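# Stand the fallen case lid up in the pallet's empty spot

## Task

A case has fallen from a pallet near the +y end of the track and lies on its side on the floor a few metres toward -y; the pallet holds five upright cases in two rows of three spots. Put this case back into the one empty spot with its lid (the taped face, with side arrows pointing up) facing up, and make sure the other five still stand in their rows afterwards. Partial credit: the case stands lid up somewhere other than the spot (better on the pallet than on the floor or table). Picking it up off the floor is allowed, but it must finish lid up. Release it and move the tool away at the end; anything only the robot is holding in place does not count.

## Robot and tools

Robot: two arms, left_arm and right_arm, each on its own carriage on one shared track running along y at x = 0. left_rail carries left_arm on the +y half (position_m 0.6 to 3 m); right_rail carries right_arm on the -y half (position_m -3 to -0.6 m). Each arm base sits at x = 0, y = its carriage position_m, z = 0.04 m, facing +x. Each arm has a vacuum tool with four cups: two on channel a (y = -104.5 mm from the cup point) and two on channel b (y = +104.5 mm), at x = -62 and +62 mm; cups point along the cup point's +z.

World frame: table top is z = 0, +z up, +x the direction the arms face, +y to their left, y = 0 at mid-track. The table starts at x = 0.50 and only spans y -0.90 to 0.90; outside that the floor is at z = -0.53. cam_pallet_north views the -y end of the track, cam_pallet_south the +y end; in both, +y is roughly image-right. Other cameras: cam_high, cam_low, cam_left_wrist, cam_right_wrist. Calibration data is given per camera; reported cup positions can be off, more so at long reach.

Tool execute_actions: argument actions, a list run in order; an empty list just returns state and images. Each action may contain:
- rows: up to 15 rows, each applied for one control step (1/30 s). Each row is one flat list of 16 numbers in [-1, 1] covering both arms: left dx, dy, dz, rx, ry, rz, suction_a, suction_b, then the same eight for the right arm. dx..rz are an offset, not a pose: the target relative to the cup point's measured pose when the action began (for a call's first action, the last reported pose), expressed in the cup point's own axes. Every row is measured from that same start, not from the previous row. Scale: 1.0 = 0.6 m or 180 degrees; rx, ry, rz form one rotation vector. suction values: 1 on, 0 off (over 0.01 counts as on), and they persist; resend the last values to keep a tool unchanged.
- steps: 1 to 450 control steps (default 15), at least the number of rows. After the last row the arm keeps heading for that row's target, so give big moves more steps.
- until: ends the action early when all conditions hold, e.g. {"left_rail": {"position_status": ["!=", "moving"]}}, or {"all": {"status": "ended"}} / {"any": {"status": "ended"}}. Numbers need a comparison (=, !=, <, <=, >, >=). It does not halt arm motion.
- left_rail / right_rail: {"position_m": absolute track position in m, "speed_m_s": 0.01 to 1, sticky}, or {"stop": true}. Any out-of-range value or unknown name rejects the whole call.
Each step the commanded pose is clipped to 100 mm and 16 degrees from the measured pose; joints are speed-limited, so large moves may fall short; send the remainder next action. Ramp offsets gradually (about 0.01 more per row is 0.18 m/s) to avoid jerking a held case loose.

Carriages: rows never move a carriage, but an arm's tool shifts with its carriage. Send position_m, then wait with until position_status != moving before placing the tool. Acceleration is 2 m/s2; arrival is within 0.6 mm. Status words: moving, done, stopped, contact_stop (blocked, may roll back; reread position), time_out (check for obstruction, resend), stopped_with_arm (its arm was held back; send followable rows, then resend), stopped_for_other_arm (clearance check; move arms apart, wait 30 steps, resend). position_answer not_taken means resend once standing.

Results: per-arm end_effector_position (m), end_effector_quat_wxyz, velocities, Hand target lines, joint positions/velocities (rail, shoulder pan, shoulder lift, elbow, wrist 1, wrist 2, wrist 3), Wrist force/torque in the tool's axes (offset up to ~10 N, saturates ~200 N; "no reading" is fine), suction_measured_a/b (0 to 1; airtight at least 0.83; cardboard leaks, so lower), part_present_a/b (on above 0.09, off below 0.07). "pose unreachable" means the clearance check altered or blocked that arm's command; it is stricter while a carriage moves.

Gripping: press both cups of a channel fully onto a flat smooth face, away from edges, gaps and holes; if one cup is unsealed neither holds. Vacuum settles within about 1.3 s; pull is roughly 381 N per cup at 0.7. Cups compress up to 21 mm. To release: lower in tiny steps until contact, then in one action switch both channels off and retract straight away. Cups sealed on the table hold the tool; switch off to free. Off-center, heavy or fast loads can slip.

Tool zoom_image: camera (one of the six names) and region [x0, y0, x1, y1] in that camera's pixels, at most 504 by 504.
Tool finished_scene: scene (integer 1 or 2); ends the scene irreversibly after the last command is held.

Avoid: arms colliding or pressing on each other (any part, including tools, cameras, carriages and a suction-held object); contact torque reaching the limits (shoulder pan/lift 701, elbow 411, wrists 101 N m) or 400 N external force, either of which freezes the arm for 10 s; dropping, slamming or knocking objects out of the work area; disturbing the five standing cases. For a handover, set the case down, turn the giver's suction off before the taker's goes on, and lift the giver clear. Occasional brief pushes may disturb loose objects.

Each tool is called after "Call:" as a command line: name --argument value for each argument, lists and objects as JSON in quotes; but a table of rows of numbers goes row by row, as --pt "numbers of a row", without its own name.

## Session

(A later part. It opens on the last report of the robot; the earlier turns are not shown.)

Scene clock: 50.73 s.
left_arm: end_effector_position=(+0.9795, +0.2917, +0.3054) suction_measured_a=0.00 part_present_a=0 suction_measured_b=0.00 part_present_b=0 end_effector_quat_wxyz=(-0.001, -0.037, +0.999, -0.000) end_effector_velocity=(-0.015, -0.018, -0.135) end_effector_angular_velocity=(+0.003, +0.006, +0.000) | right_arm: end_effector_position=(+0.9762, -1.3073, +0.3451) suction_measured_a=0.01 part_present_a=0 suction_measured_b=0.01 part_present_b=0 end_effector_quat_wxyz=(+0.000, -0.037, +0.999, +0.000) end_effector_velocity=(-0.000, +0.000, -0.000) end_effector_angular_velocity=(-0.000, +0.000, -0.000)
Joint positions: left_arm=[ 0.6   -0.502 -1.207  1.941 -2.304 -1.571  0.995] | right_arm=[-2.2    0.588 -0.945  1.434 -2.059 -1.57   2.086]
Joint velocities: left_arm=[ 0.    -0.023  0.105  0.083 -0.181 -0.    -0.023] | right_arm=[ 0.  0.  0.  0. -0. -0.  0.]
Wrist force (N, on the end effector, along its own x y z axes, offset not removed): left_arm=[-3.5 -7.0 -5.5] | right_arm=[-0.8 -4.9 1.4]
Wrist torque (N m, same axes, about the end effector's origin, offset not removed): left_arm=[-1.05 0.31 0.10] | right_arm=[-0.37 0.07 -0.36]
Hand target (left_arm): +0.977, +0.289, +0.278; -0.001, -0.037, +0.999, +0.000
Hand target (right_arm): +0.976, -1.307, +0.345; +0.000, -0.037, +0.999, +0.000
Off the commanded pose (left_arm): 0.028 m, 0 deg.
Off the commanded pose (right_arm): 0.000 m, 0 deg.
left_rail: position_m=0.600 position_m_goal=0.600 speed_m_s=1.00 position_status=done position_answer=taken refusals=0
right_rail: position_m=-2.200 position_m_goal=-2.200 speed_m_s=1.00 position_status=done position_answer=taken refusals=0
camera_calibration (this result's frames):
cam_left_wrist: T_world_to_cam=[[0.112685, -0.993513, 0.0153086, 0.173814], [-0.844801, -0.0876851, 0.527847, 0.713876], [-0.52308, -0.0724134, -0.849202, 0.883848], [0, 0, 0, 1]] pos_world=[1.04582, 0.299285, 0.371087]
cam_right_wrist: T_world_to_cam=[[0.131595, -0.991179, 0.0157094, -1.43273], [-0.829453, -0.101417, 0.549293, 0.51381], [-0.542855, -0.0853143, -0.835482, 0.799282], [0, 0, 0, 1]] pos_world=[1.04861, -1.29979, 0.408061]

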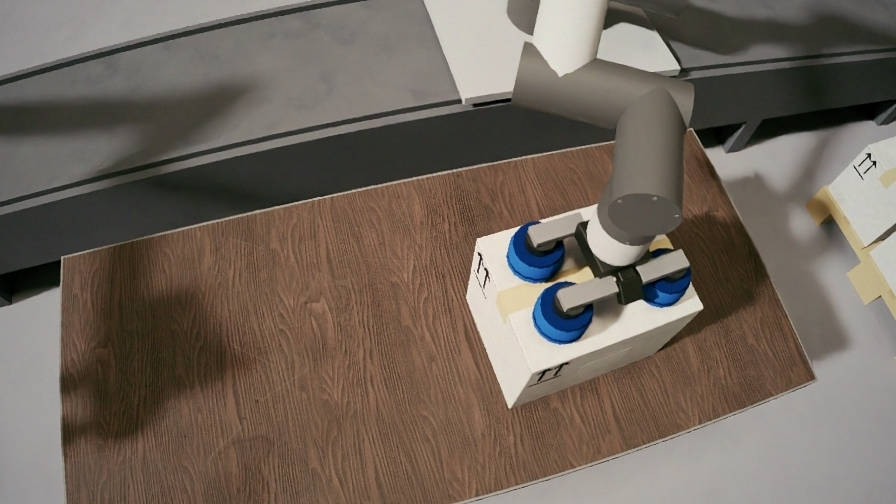

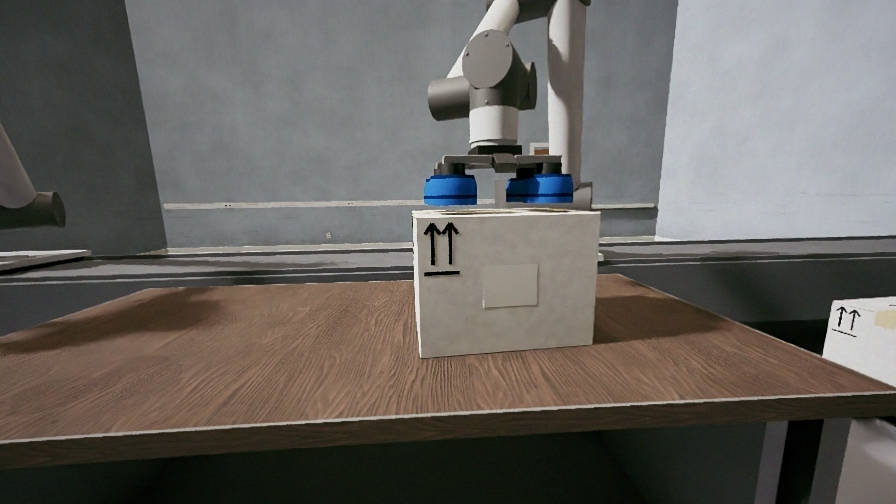

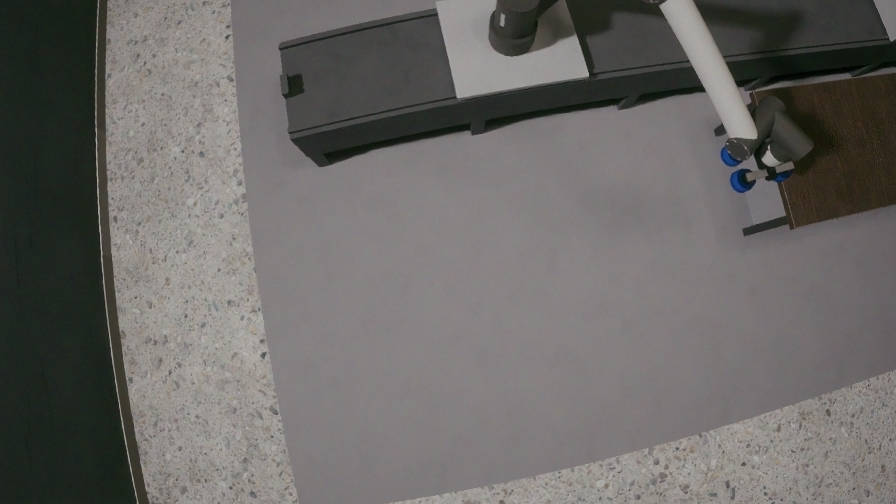

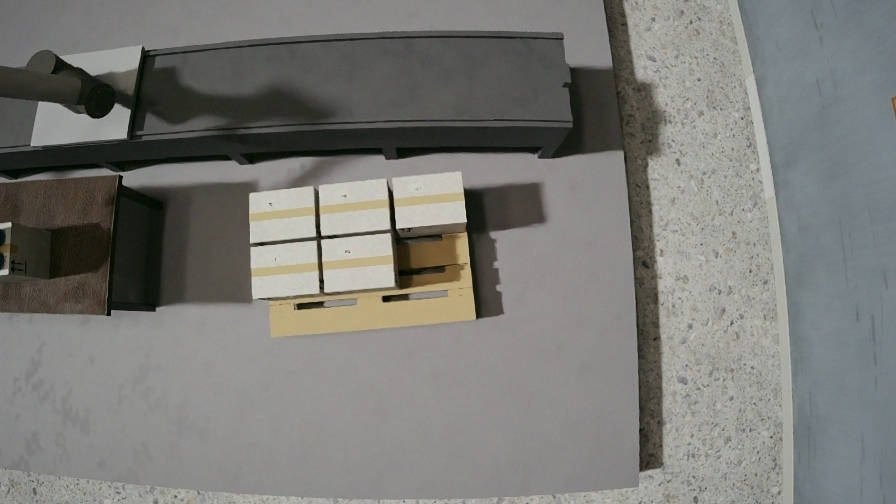

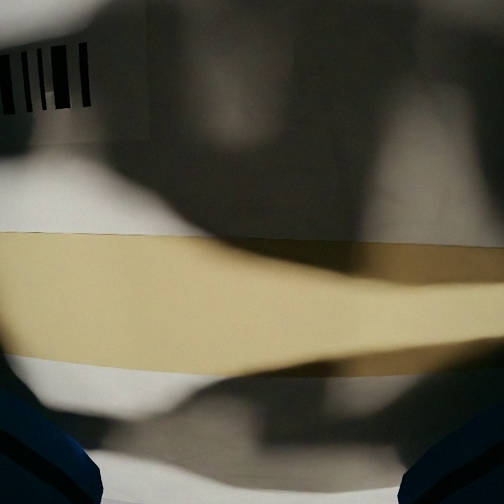

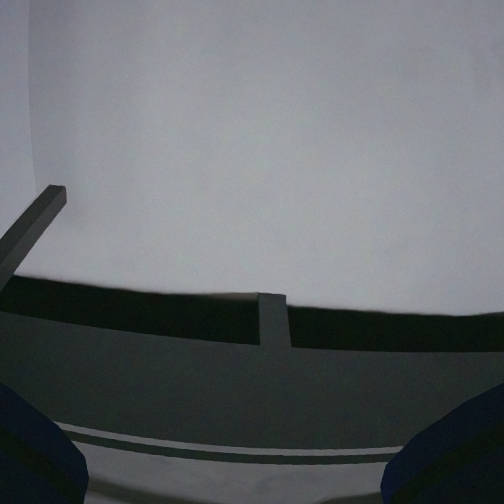

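Call:
execute_actions --actions '[]'

Scene clock: 50.97 s.
left_arm: end_effector_position=(+0.9778, +0.2897, +0.2826) suction_measured_a=0.28 part_present_a=1 suction_measured_b=0.29 part_present_b=1 end_effector_quat_wxyz=(-0.001, -0.037, +0.999, -0.000) end_effector_velocity=(+0.003, -0.007, -0.027) end_effector_angular_velocity=(-0.008, -0.012, -0.001) | right_arm: end_effector_position=(+0.9762, -1.3073, +0.3451) suction_measured_a=0.01 part_present_a=0 suction_measured_b=0.01 part_present_b=0 end_effector_quat_wxyz=(+0.000, -0.037, +0.999, +0.000) end_effector_velocity=(+0.000, +0.000, -0.000) end_effector_angular_velocity=(-0.000, +0.000, +0.000)
Joint positions: left_arm=[ 0.6   -0.504 -1.188  1.954 -2.335 -1.572  0.992] | right_arm=[-2.2    0.588 -0.945  1.434 -2.059 -1.57   2.086]
Joint velocities: left_arm=[ 0.    -0.004  0.026  0.014 -0.054 -0.001 -0.004] | right_arm=[ 0.  0.  0. -0.  0.  0. -0.]
Wrist force (N, on the end effector, along its own x y z axes, offset not removed): left_arm=[1.5 -10.2 -69.9] | right_arm=[-0.9 -3.8 1.5]
Wrist torque (N m, same axes, about the end effector's origin, offset not removed): left_arm=[1.86 0.15 0.15] | right_arm=[-0.29 0.14 -0.42]
Hand target (left_arm): +0.977, +0.289, +0.278; -0.001, -0.037, +0.999, +0.000
Hand target (right_arm): +0.976, -1.307, +0.345; +0.000, -0.037, +0.999, +0.000
Off the commanded pose (left_arm): 0.005 m, 0 deg.
Off the commanded pose (right_arm): 0.000 m, 0 deg.
left_rail: position_m=0.600 position_m_goal=0.600 speed_m_s=1.00 position_status=done position_answer=taken refusals=0
right_rail: position_m=-2.200 position_m_goal=-2.200 speed_m_s=1.00 position_status=done position_answer=taken refusals=0
camera_calibration (this result's frames):
cam_left_wrist: T_world_to_cam=[[0.112684, -0.993513, 0.0152824, 0.172336], [-0.844746, -0.0876902, 0.527934, 0.724206], [-0.52317, -0.0723996, -0.849148, 0.863518], [0, 0, 0, 1]] pos_world=[1.04412, 0.297242, 0.348287]
cam_right_wrist: T_world_to_cam=[[0.131595, -0.991179, 0.0157095, -1.43273], [-0.829453, -0.101417, 0.549293, 0.51381], [-0.542855, -0.0853143, -0.835482, 0.799281], [0, 0, 0, 1]] pos_world=[1.04861, -1.29979, 0.408061]

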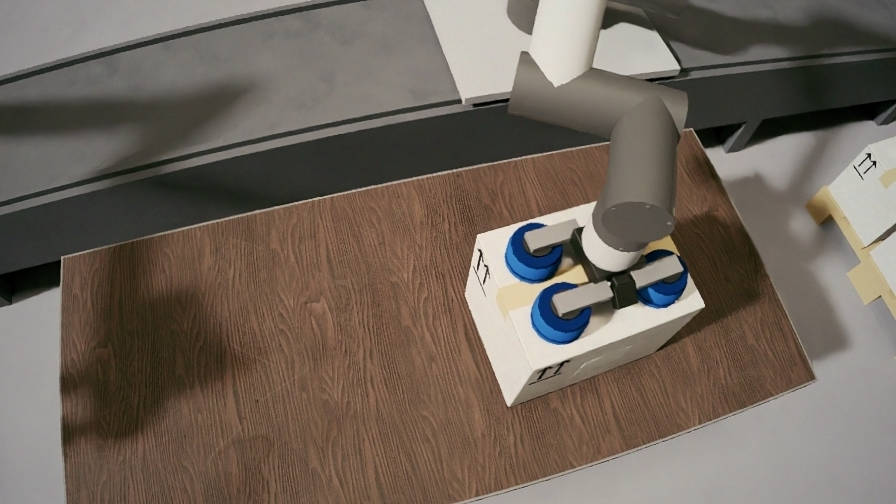

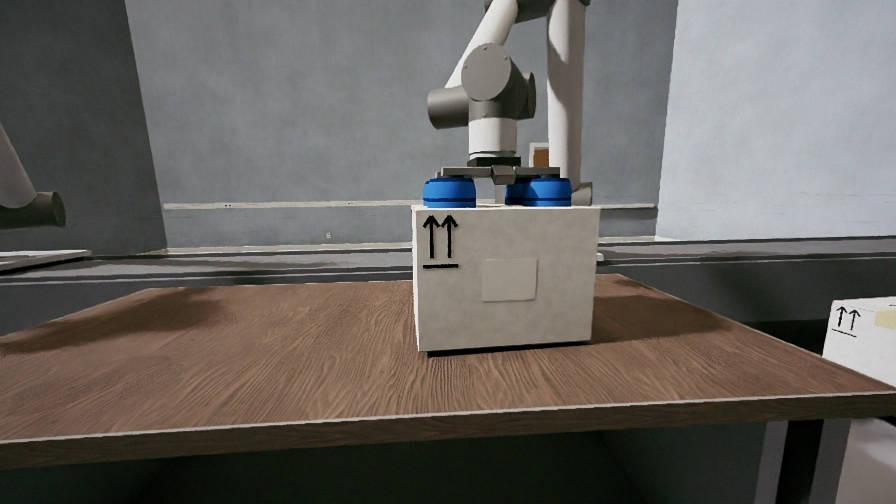

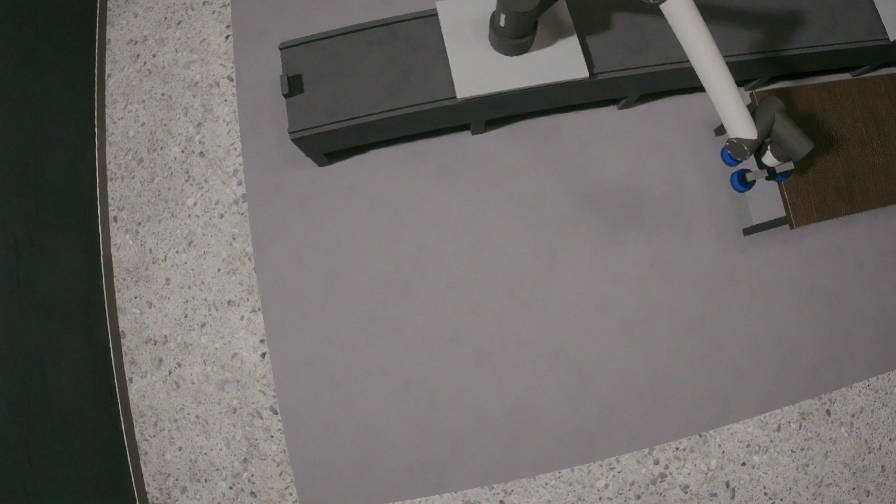

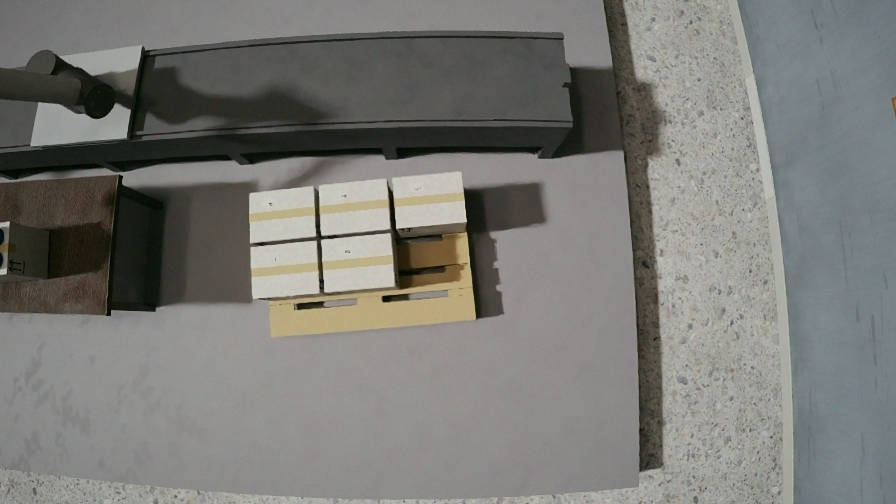

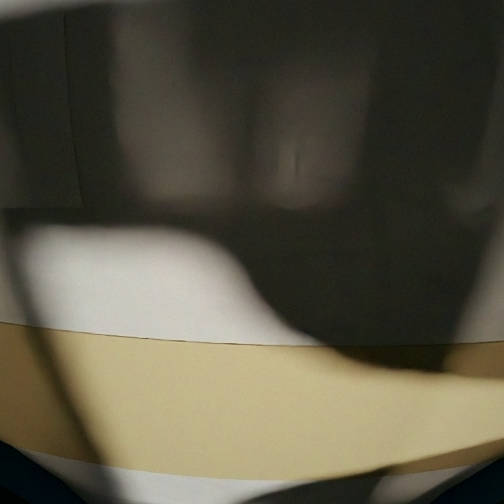

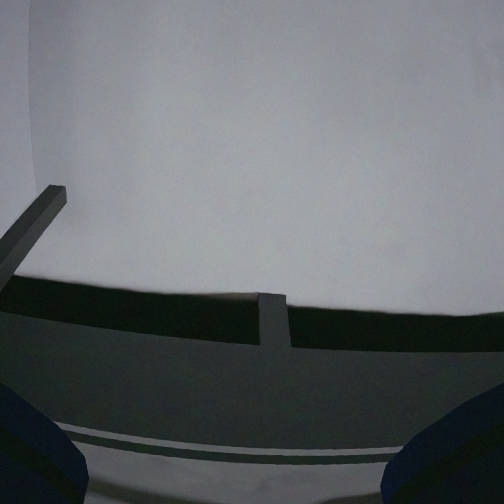

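Call:
zoom_image --camera "cam_high" --region '[450, 170, 730, 420]'

Call:
execute_actions --actions '[]'

Region (450, 170, 730, 420) of cam_high's 896x504 image, scaled by 1.800, with more detail than that image has; it fills the top 450 rows of this view, and the rest is white.

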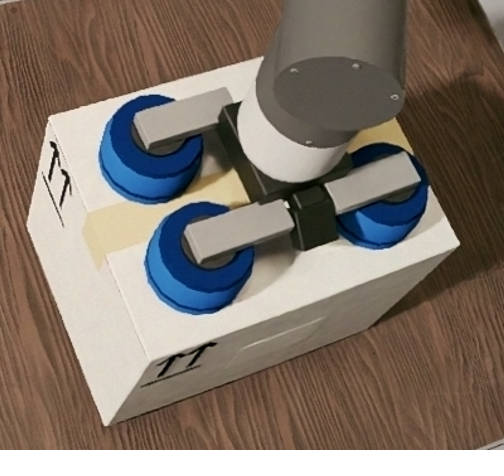

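Scene clock: 51.27 s.
left_arm: end_effector_position=(+0.9774, +0.2894, +0.2785) suction_measured_a=0.89 part_present_a=1 suction_measured_b=0.89 part_present_b=1 end_effector_quat_wxyz=(-0.001, -0.037, +0.999, -0.000) end_effector_velocity=(-0.001, -0.000, -0.004) end_effector_angular_velocity=(+0.001, +0.001, -0.000) | right_arm: end_effector_position=(+0.9762, -1.3073, +0.3451) suction_measured_a=0.01 part_present_a=0 suction_measured_b=0.01 part_present_b=0 end_effector_quat_wxyz=(+0.000, -0.037, +0.999, +0.000) end_effector_velocity=(+0.000, +0.000, -0.000) end_effector_angular_velocity=(-0.000, +0.000, -0.000)
Joint positions: left_arm=[ 0.6   -0.505 -1.185  1.956 -2.341 -1.572  0.992] | right_arm=[-2.2    0.588 -0.945  1.434 -2.059 -1.57   2.086]
Joint velocities: left_arm=[ 0.    -0.     0.003  0.002 -0.004 -0.    -0.   ] | right_arm=[ 0.  0.  0. -0.  0. -0.  0.]
Wrist force (N, on the end effector, along its own x y z axes, offset not removed): left_arm=[0.7 -6.4 -58.0] | right_arm=[-0.7 -3.7 0.0]
Wrist torque (N m, same axes, about the end effector's origin, offset not removed): left_arm=[1.05 -0.33 -0.03] | right_arm=[-0.28 0.10 -0.37]
Hand target (left_arm): +0.977, +0.289, +0.278; -0.001, -0.037, +0.999, +0.000
Hand target (right_arm): +0.976, -1.307, +0.345; +0.000, -0.037, +0.999, +0.000
Off the commanded pose (left_arm): 0.002 m, 0 deg.
Off the commanded pose (right_arm): 0.000 m, 0 deg.
left_rail: position_m=0.600 position_m_goal=0.600 speed_m_s=1.00 position_status=done position_answer=taken refusals=0
right_rail: position_m=-2.200 position_m_goal=-2.200 speed_m_s=1.00 position_status=done position_answer=taken refusals=0
camera_calibration (this result's frames):
cam_left_wrist: T_world_to_cam=[[0.112682, -0.993515, 0.0151612, 0.172224], [-0.844575, -0.0877286, 0.528202, 0.725724], [-0.523447, -0.0723234, -0.848983, 0.860019], [0, 0, 0, 1]] pos_world=[1.0437, 0.296974, 0.344202]
cam_right_wrist: T_world_to_cam=[[0.131595, -0.991179, 0.0157094, -1.43273], [-0.829453, -0.101417, 0.549293, 0.51381], [-0.542855, -0.0853143, -0.835482, 0.799282], [0, 0, 0, 1]] pos_world=[1.04861, -1.29979, 0.408061]

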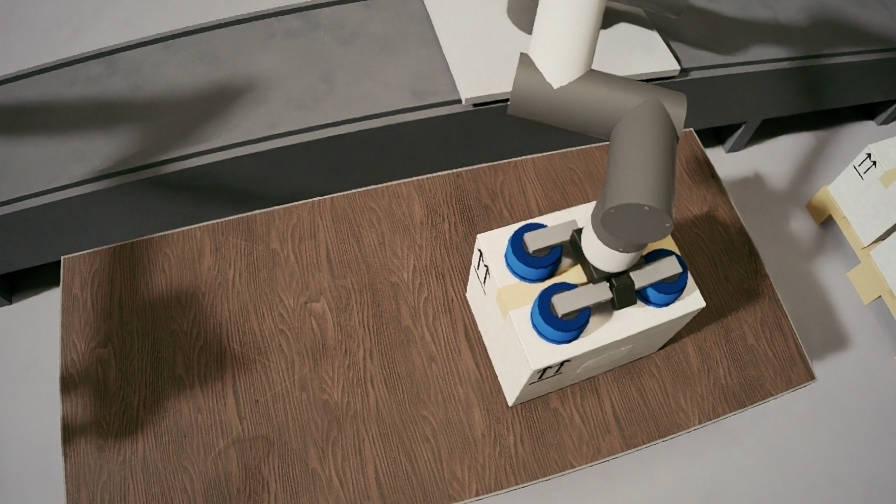

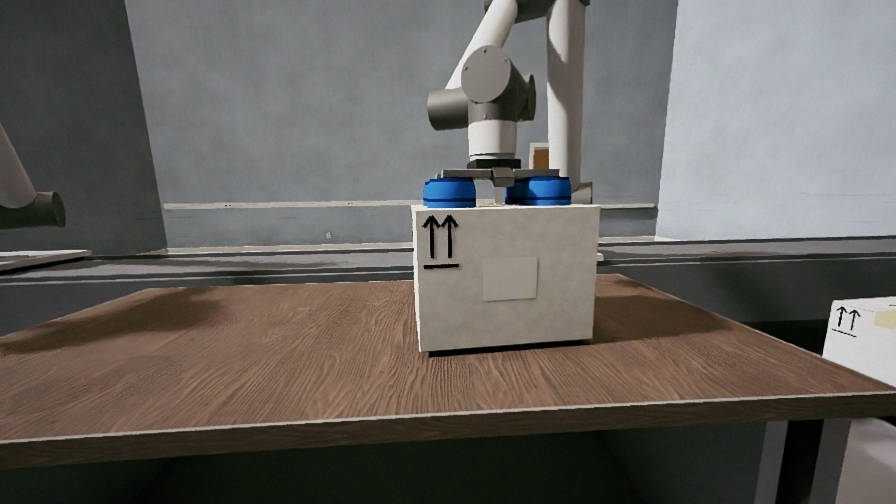

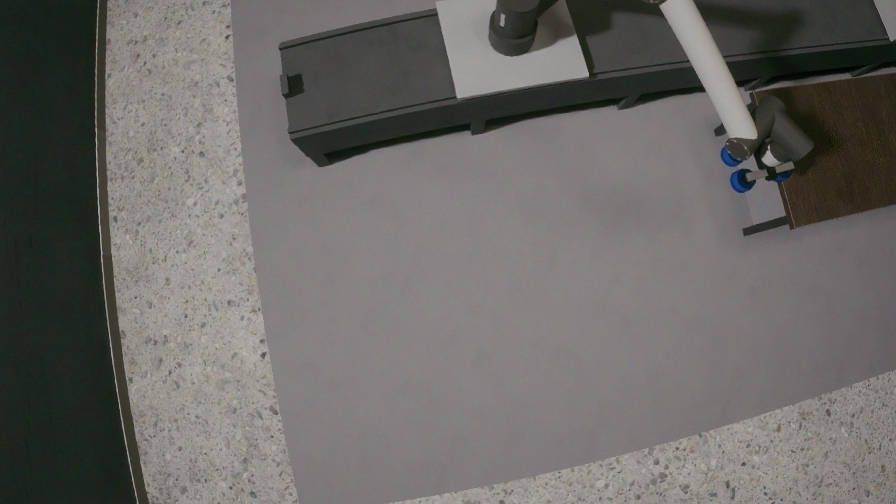

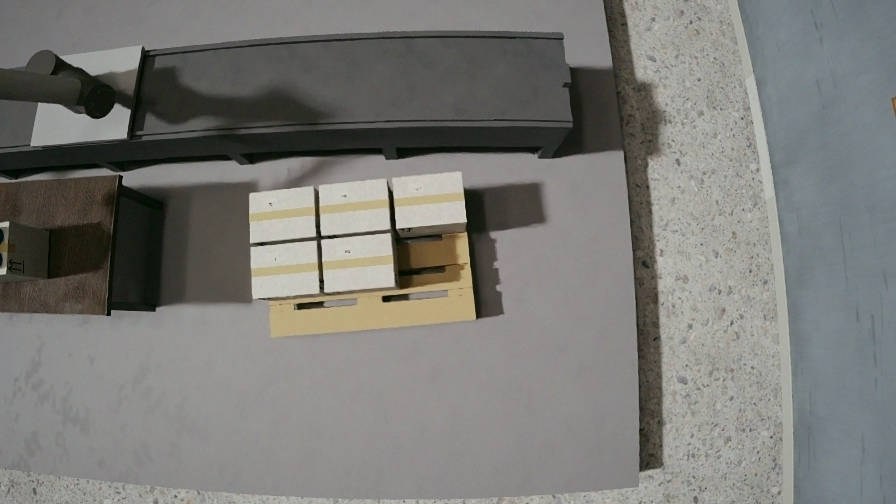

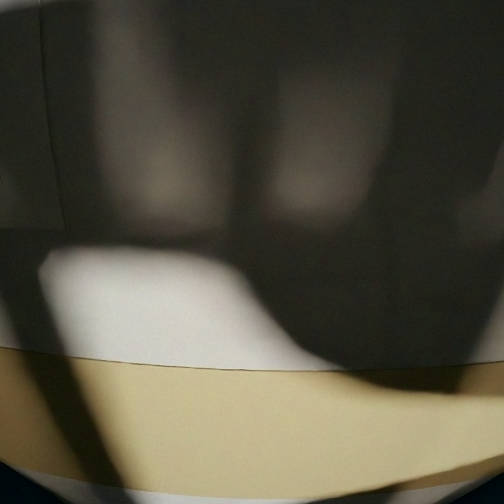

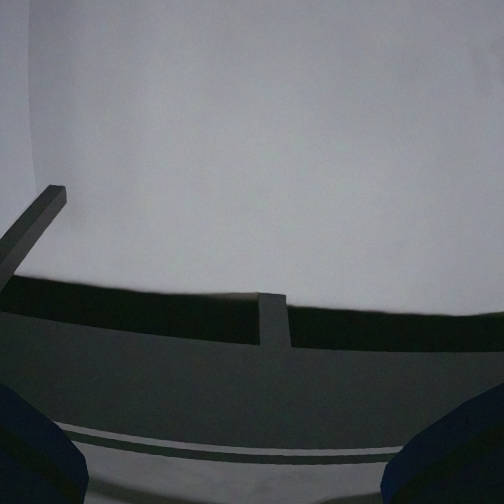

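Call:
execute_actions --actions '[{"rows": [[-0.004,0.003,-0.008,0,0,0,1,1, 0,0,0,0,0,0,0,0],[-0.01,0.008,-0.02,0,0,0,1,1, 0,0,0,0,0,0,0,0],[-0.015,0.013,-0.032,0,0,0,1,1, 0,0,0,0,0,0,0,0]], "steps": 3, "left_rail": {"position_m": 3.0}}]'

Scene clock: 52.27 s.
left_arm: end_effector_position=(+0.9784, +0.2948, +0.2806) suction_measured_a=0.98 part_present_a=1 suction_measured_b=0.98 part_present_b=1 end_effector_quat_wxyz=(-0.001, -0.037, +0.999, +0.000) end_effector_velocity=(+0.034, +0.161, +0.077) end_effector_angular_velocity=(-0.002, -0.004, -0.002) | right_arm: end_effector_position=(+0.9762, -1.3073, +0.3451) suction_measured_a=0.01 part_present_a=0 suction_measured_b=0.01 part_present_b=0 end_effector_quat_wxyz=(+0.000, -0.037, +0.999, +0.000) end_effector_velocity=(+0.000, +0.000, -0.000) end_effector_angular_velocity=(-0.000, +0.000, +0.000)
Joint positions: left_arm=[ 0.604 -0.503 -1.186  1.954 -2.337 -1.572  0.993] | right_arm=[-2.2    0.588 -0.945  1.434 -2.059 -1.57   2.086]
Joint velocities: left_arm=[ 0.13   0.043 -0.046 -0.071  0.112  0.     0.045] | right_arm=[ 0. -0.  0. -0.  0.  0. -0.]
Wrist force (N, on the end effector, along its own x y z axes, offset not removed): left_arm=[4.9 -25.3 -41.8] | right_arm=[-0.6 -4.5 2.0]
Wrist torque (N m, same axes, about the end effector's origin, offset not removed): left_arm=[3.77 0.94 -0.10] | right_arm=[-0.36 0.14 -0.40]
Hand target (left_arm): +0.985, +0.311, +0.298; -0.001, -0.037, +0.999, -0.000
Hand target (right_arm): +0.976, -1.307, +0.345; +0.000, -0.037, +0.999, +0.000
Off the commanded pose (left_arm): 0.020 m, 0 deg.
Off the commanded pose (right_arm): 0.000 m, 0 deg.
left_rail: position_m=0.604 position_m_goal=3.000 speed_m_s=1.00 position_status=moving position_answer=taken refusals=0
right_rail: position_m=-2.200 position_m_goal=-2.200 speed_m_s=1.00 position_status=done position_answer=taken refusals=0
camera_calibration (this result's frames):
cam_left_wrist: T_world_to_cam=[[0.112542, -0.993533, 0.0150226, 0.177595], [-0.844445, -0.0876638, 0.528421, 0.725765], [-0.523687, -0.0721551, -0.84885, 0.862863], [0, 0, 0, 1]] pos_world=[1.04475, 0.30233, 0.346263]
cam_right_wrist: T_world_to_cam=[[0.131595, -0.991179, 0.0157095, -1.43273], [-0.829453, -0.101417, 0.549293, 0.513809], [-0.542855, -0.0853145, -0.835482, 0.799281], [0, 0, 0, 1]] pos_world=[1.04861, -1.29979, 0.408061]

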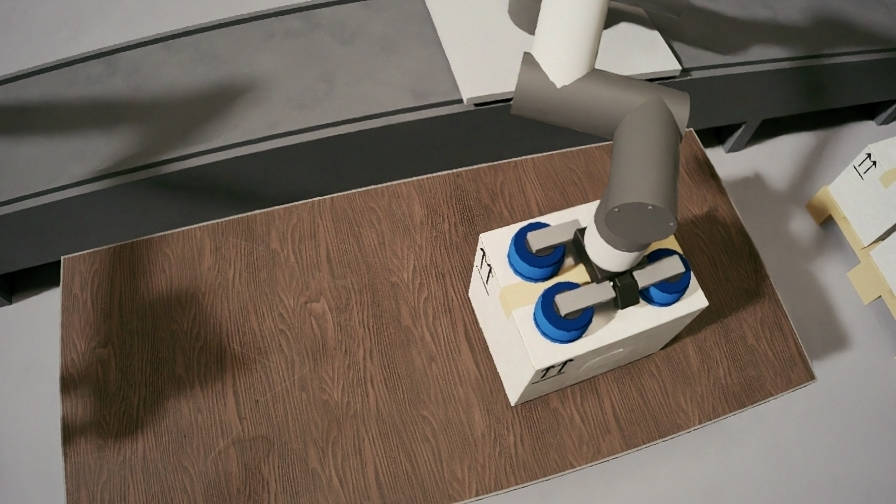

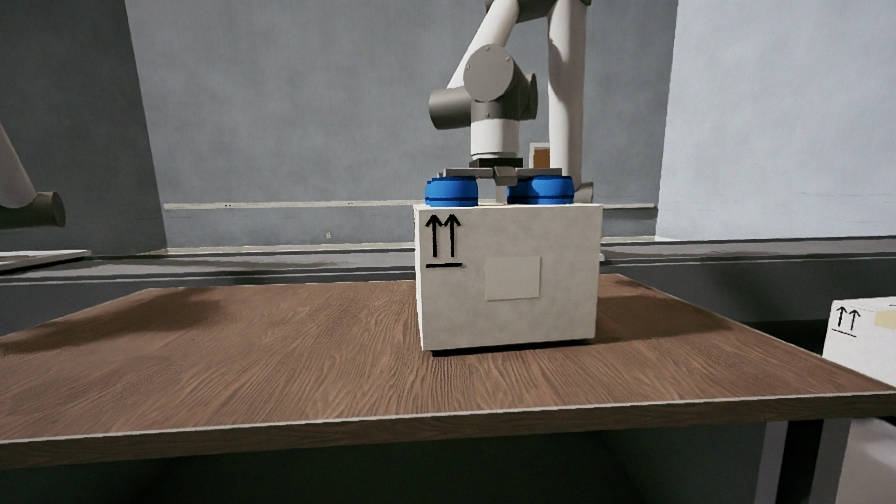

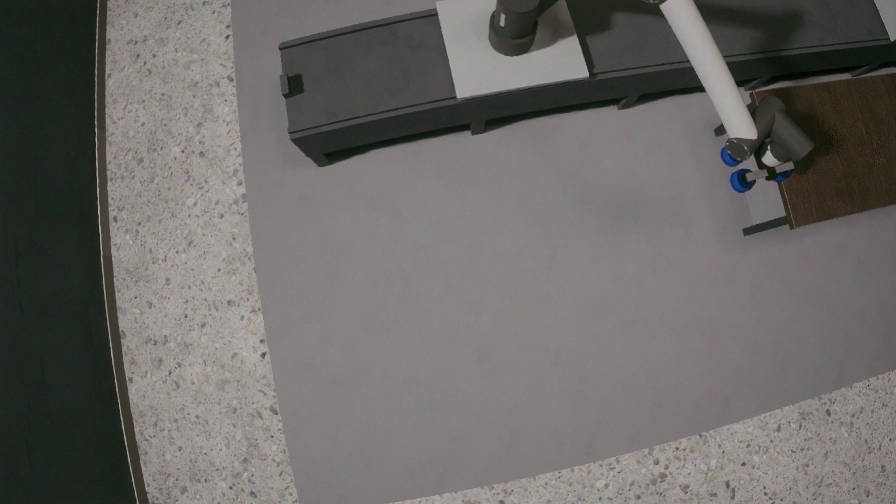

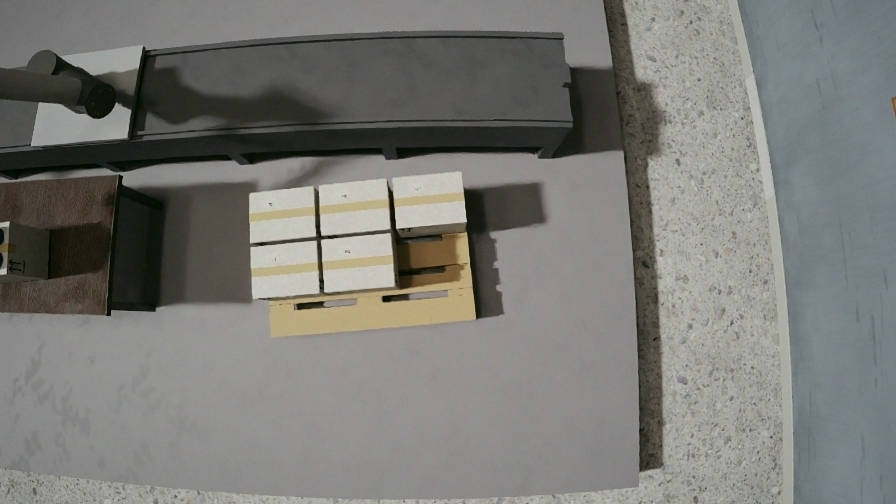

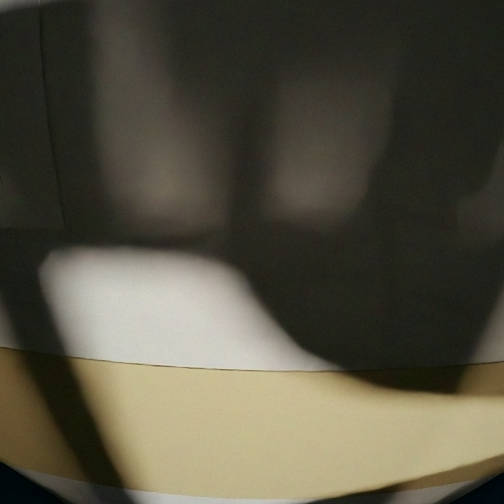

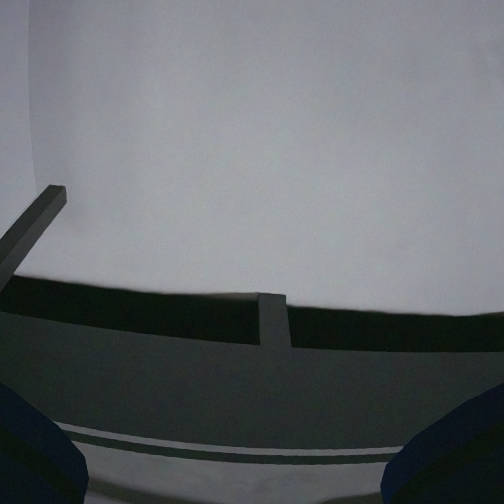

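Call:
execute_actions --actions '[]'

Scene clock: 53.43 s.
left_arm: end_effector_position=(+0.9855, +1.2854, +0.2977) suction_measured_a=0.98 part_present_a=1 suction_measured_b=0.98 part_present_b=1 end_effector_quat_wxyz=(-0.001, -0.037, +0.999, -0.000) end_effector_velocity=(+0.000, +1.000, +0.000) end_effector_angular_velocity=(-0.000, -0.000, -0.000) | right_arm: end_effector_position=(+0.9762, -1.3073, +0.3451) suction_measured_a=0.01 part_present_a=0 suction_measured_b=0.01 part_present_b=0 end_effector_quat_wxyz=(+0.000, -0.037, +0.999, +0.000) end_effector_velocity=(-0.000, +0.000, +0.000) end_effector_angular_velocity=(+0.000, -0.000, +0.000)
Joint positions: left_arm=[ 1.587 -0.493 -1.197  1.939 -2.312 -1.572  1.003] | right_arm=[-2.2    0.588 -0.945  1.434 -2.059 -1.57   2.086]
Joint velocities: left_arm=[ 1.  0. -0. -0.  0. -0.  0.] | right_arm=[ 0.  0. -0.  0. -0. -0. -0.]
Wrist force (N, on the end effector, along its own x y z axes, offset not removed): left_arm=[2.1 -9.0 -56.2] | right_arm=[-0.8 -4.9 0.8]
Wrist torque (N m, same axes, about the end effector's origin, offset not removed): left_arm=[1.03 -0.42 -0.03] | right_arm=[-0.39 0.18 -0.43]
Hand target (left_arm): +0.985, +1.331, +0.298; -0.001, -0.037, +0.999, -0.000
Hand target (right_arm): +0.976, -1.307, +0.345; +0.000, -0.037, +0.999, +0.000
Off the commanded pose (left_arm): 0.000 m, 0 deg.
Off the commanded pose (right_arm): 0.000 m, 0 deg.
left_rail: position_m=1.587 position_m_goal=3.000 speed_m_s=1.00 position_status=moving position_answer=taken refusals=0
right_rail: position_m=-2.200 position_m_goal=-2.200 speed_m_s=1.00 position_status=done position_answer=taken refusals=0
camera_calibration (this result's frames):
cam_left_wrist: T_world_to_cam=[[0.112849, -0.993493, 0.0153835, 1.16028], [-0.844816, -0.0877882, 0.527806, 0.810278], [-0.523022, -0.0725586, -0.849225, 0.952537], [0, 0, 0, 1]] pos_world=[1.0518, 1.29298, 0.3634]
cam_right_wrist: T_world_to_cam=[[0.131595, -0.991179, 0.0157094, -1.43273], [-0.829453, -0.101417, 0.549293, 0.51381], [-0.542855, -0.0853142, -0.835482, 0.799282], [0, 0, 0, 1]] pos_world=[1.04861, -1.29979, 0.408061]

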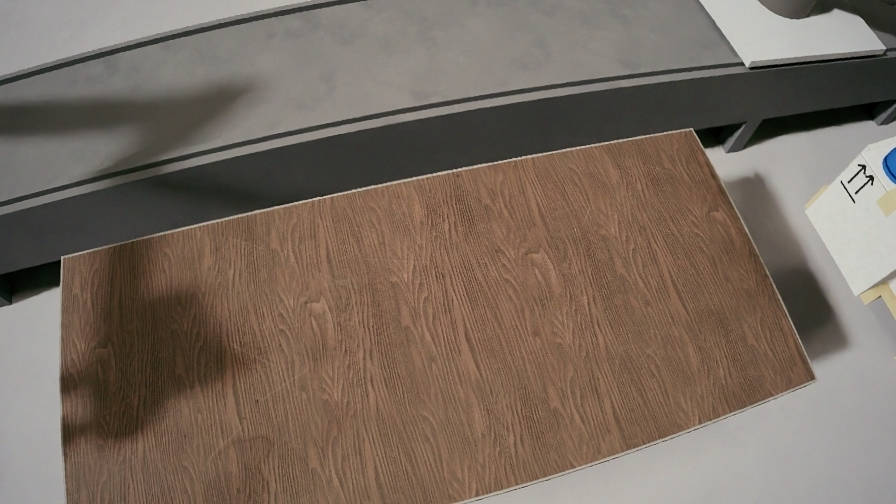

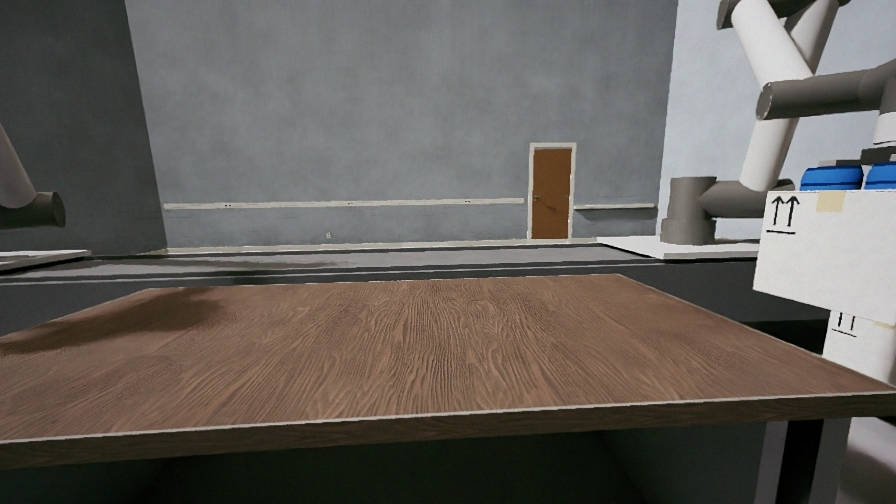

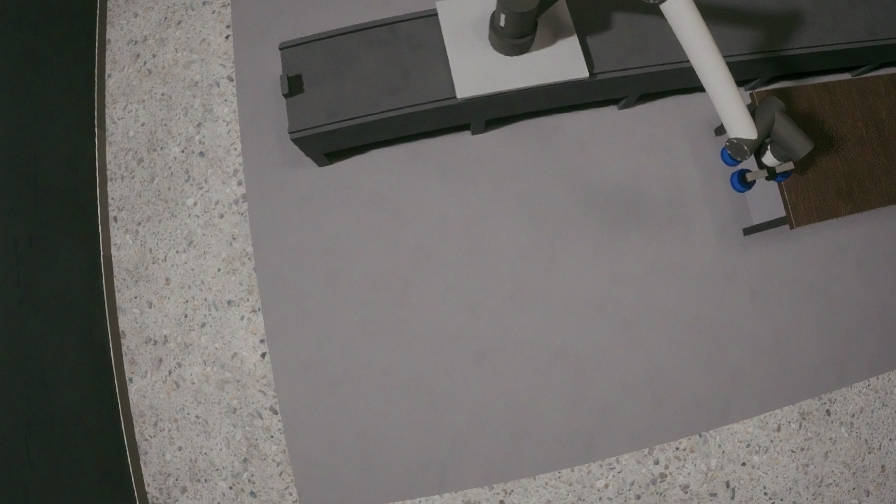

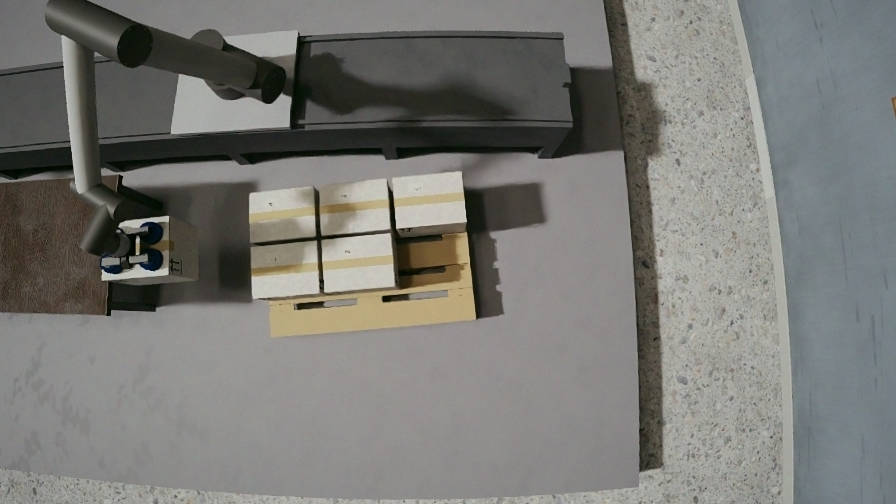

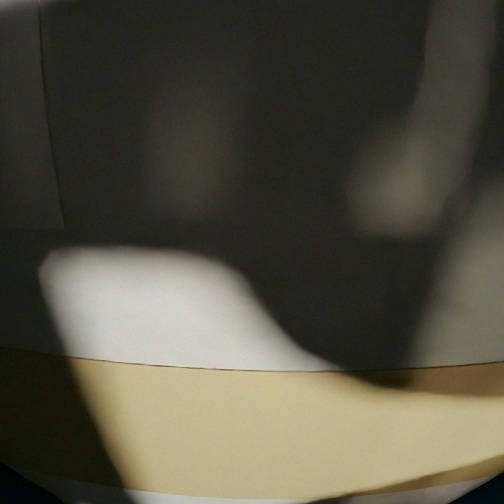

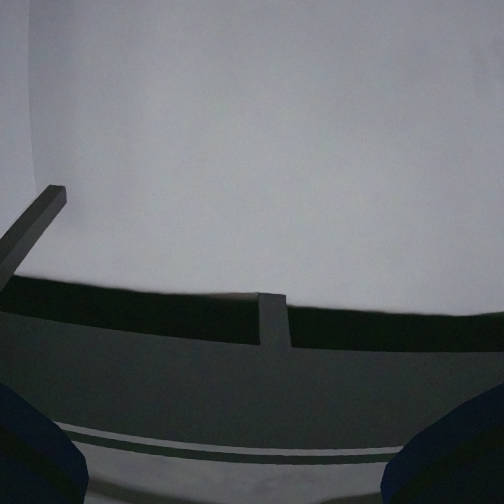

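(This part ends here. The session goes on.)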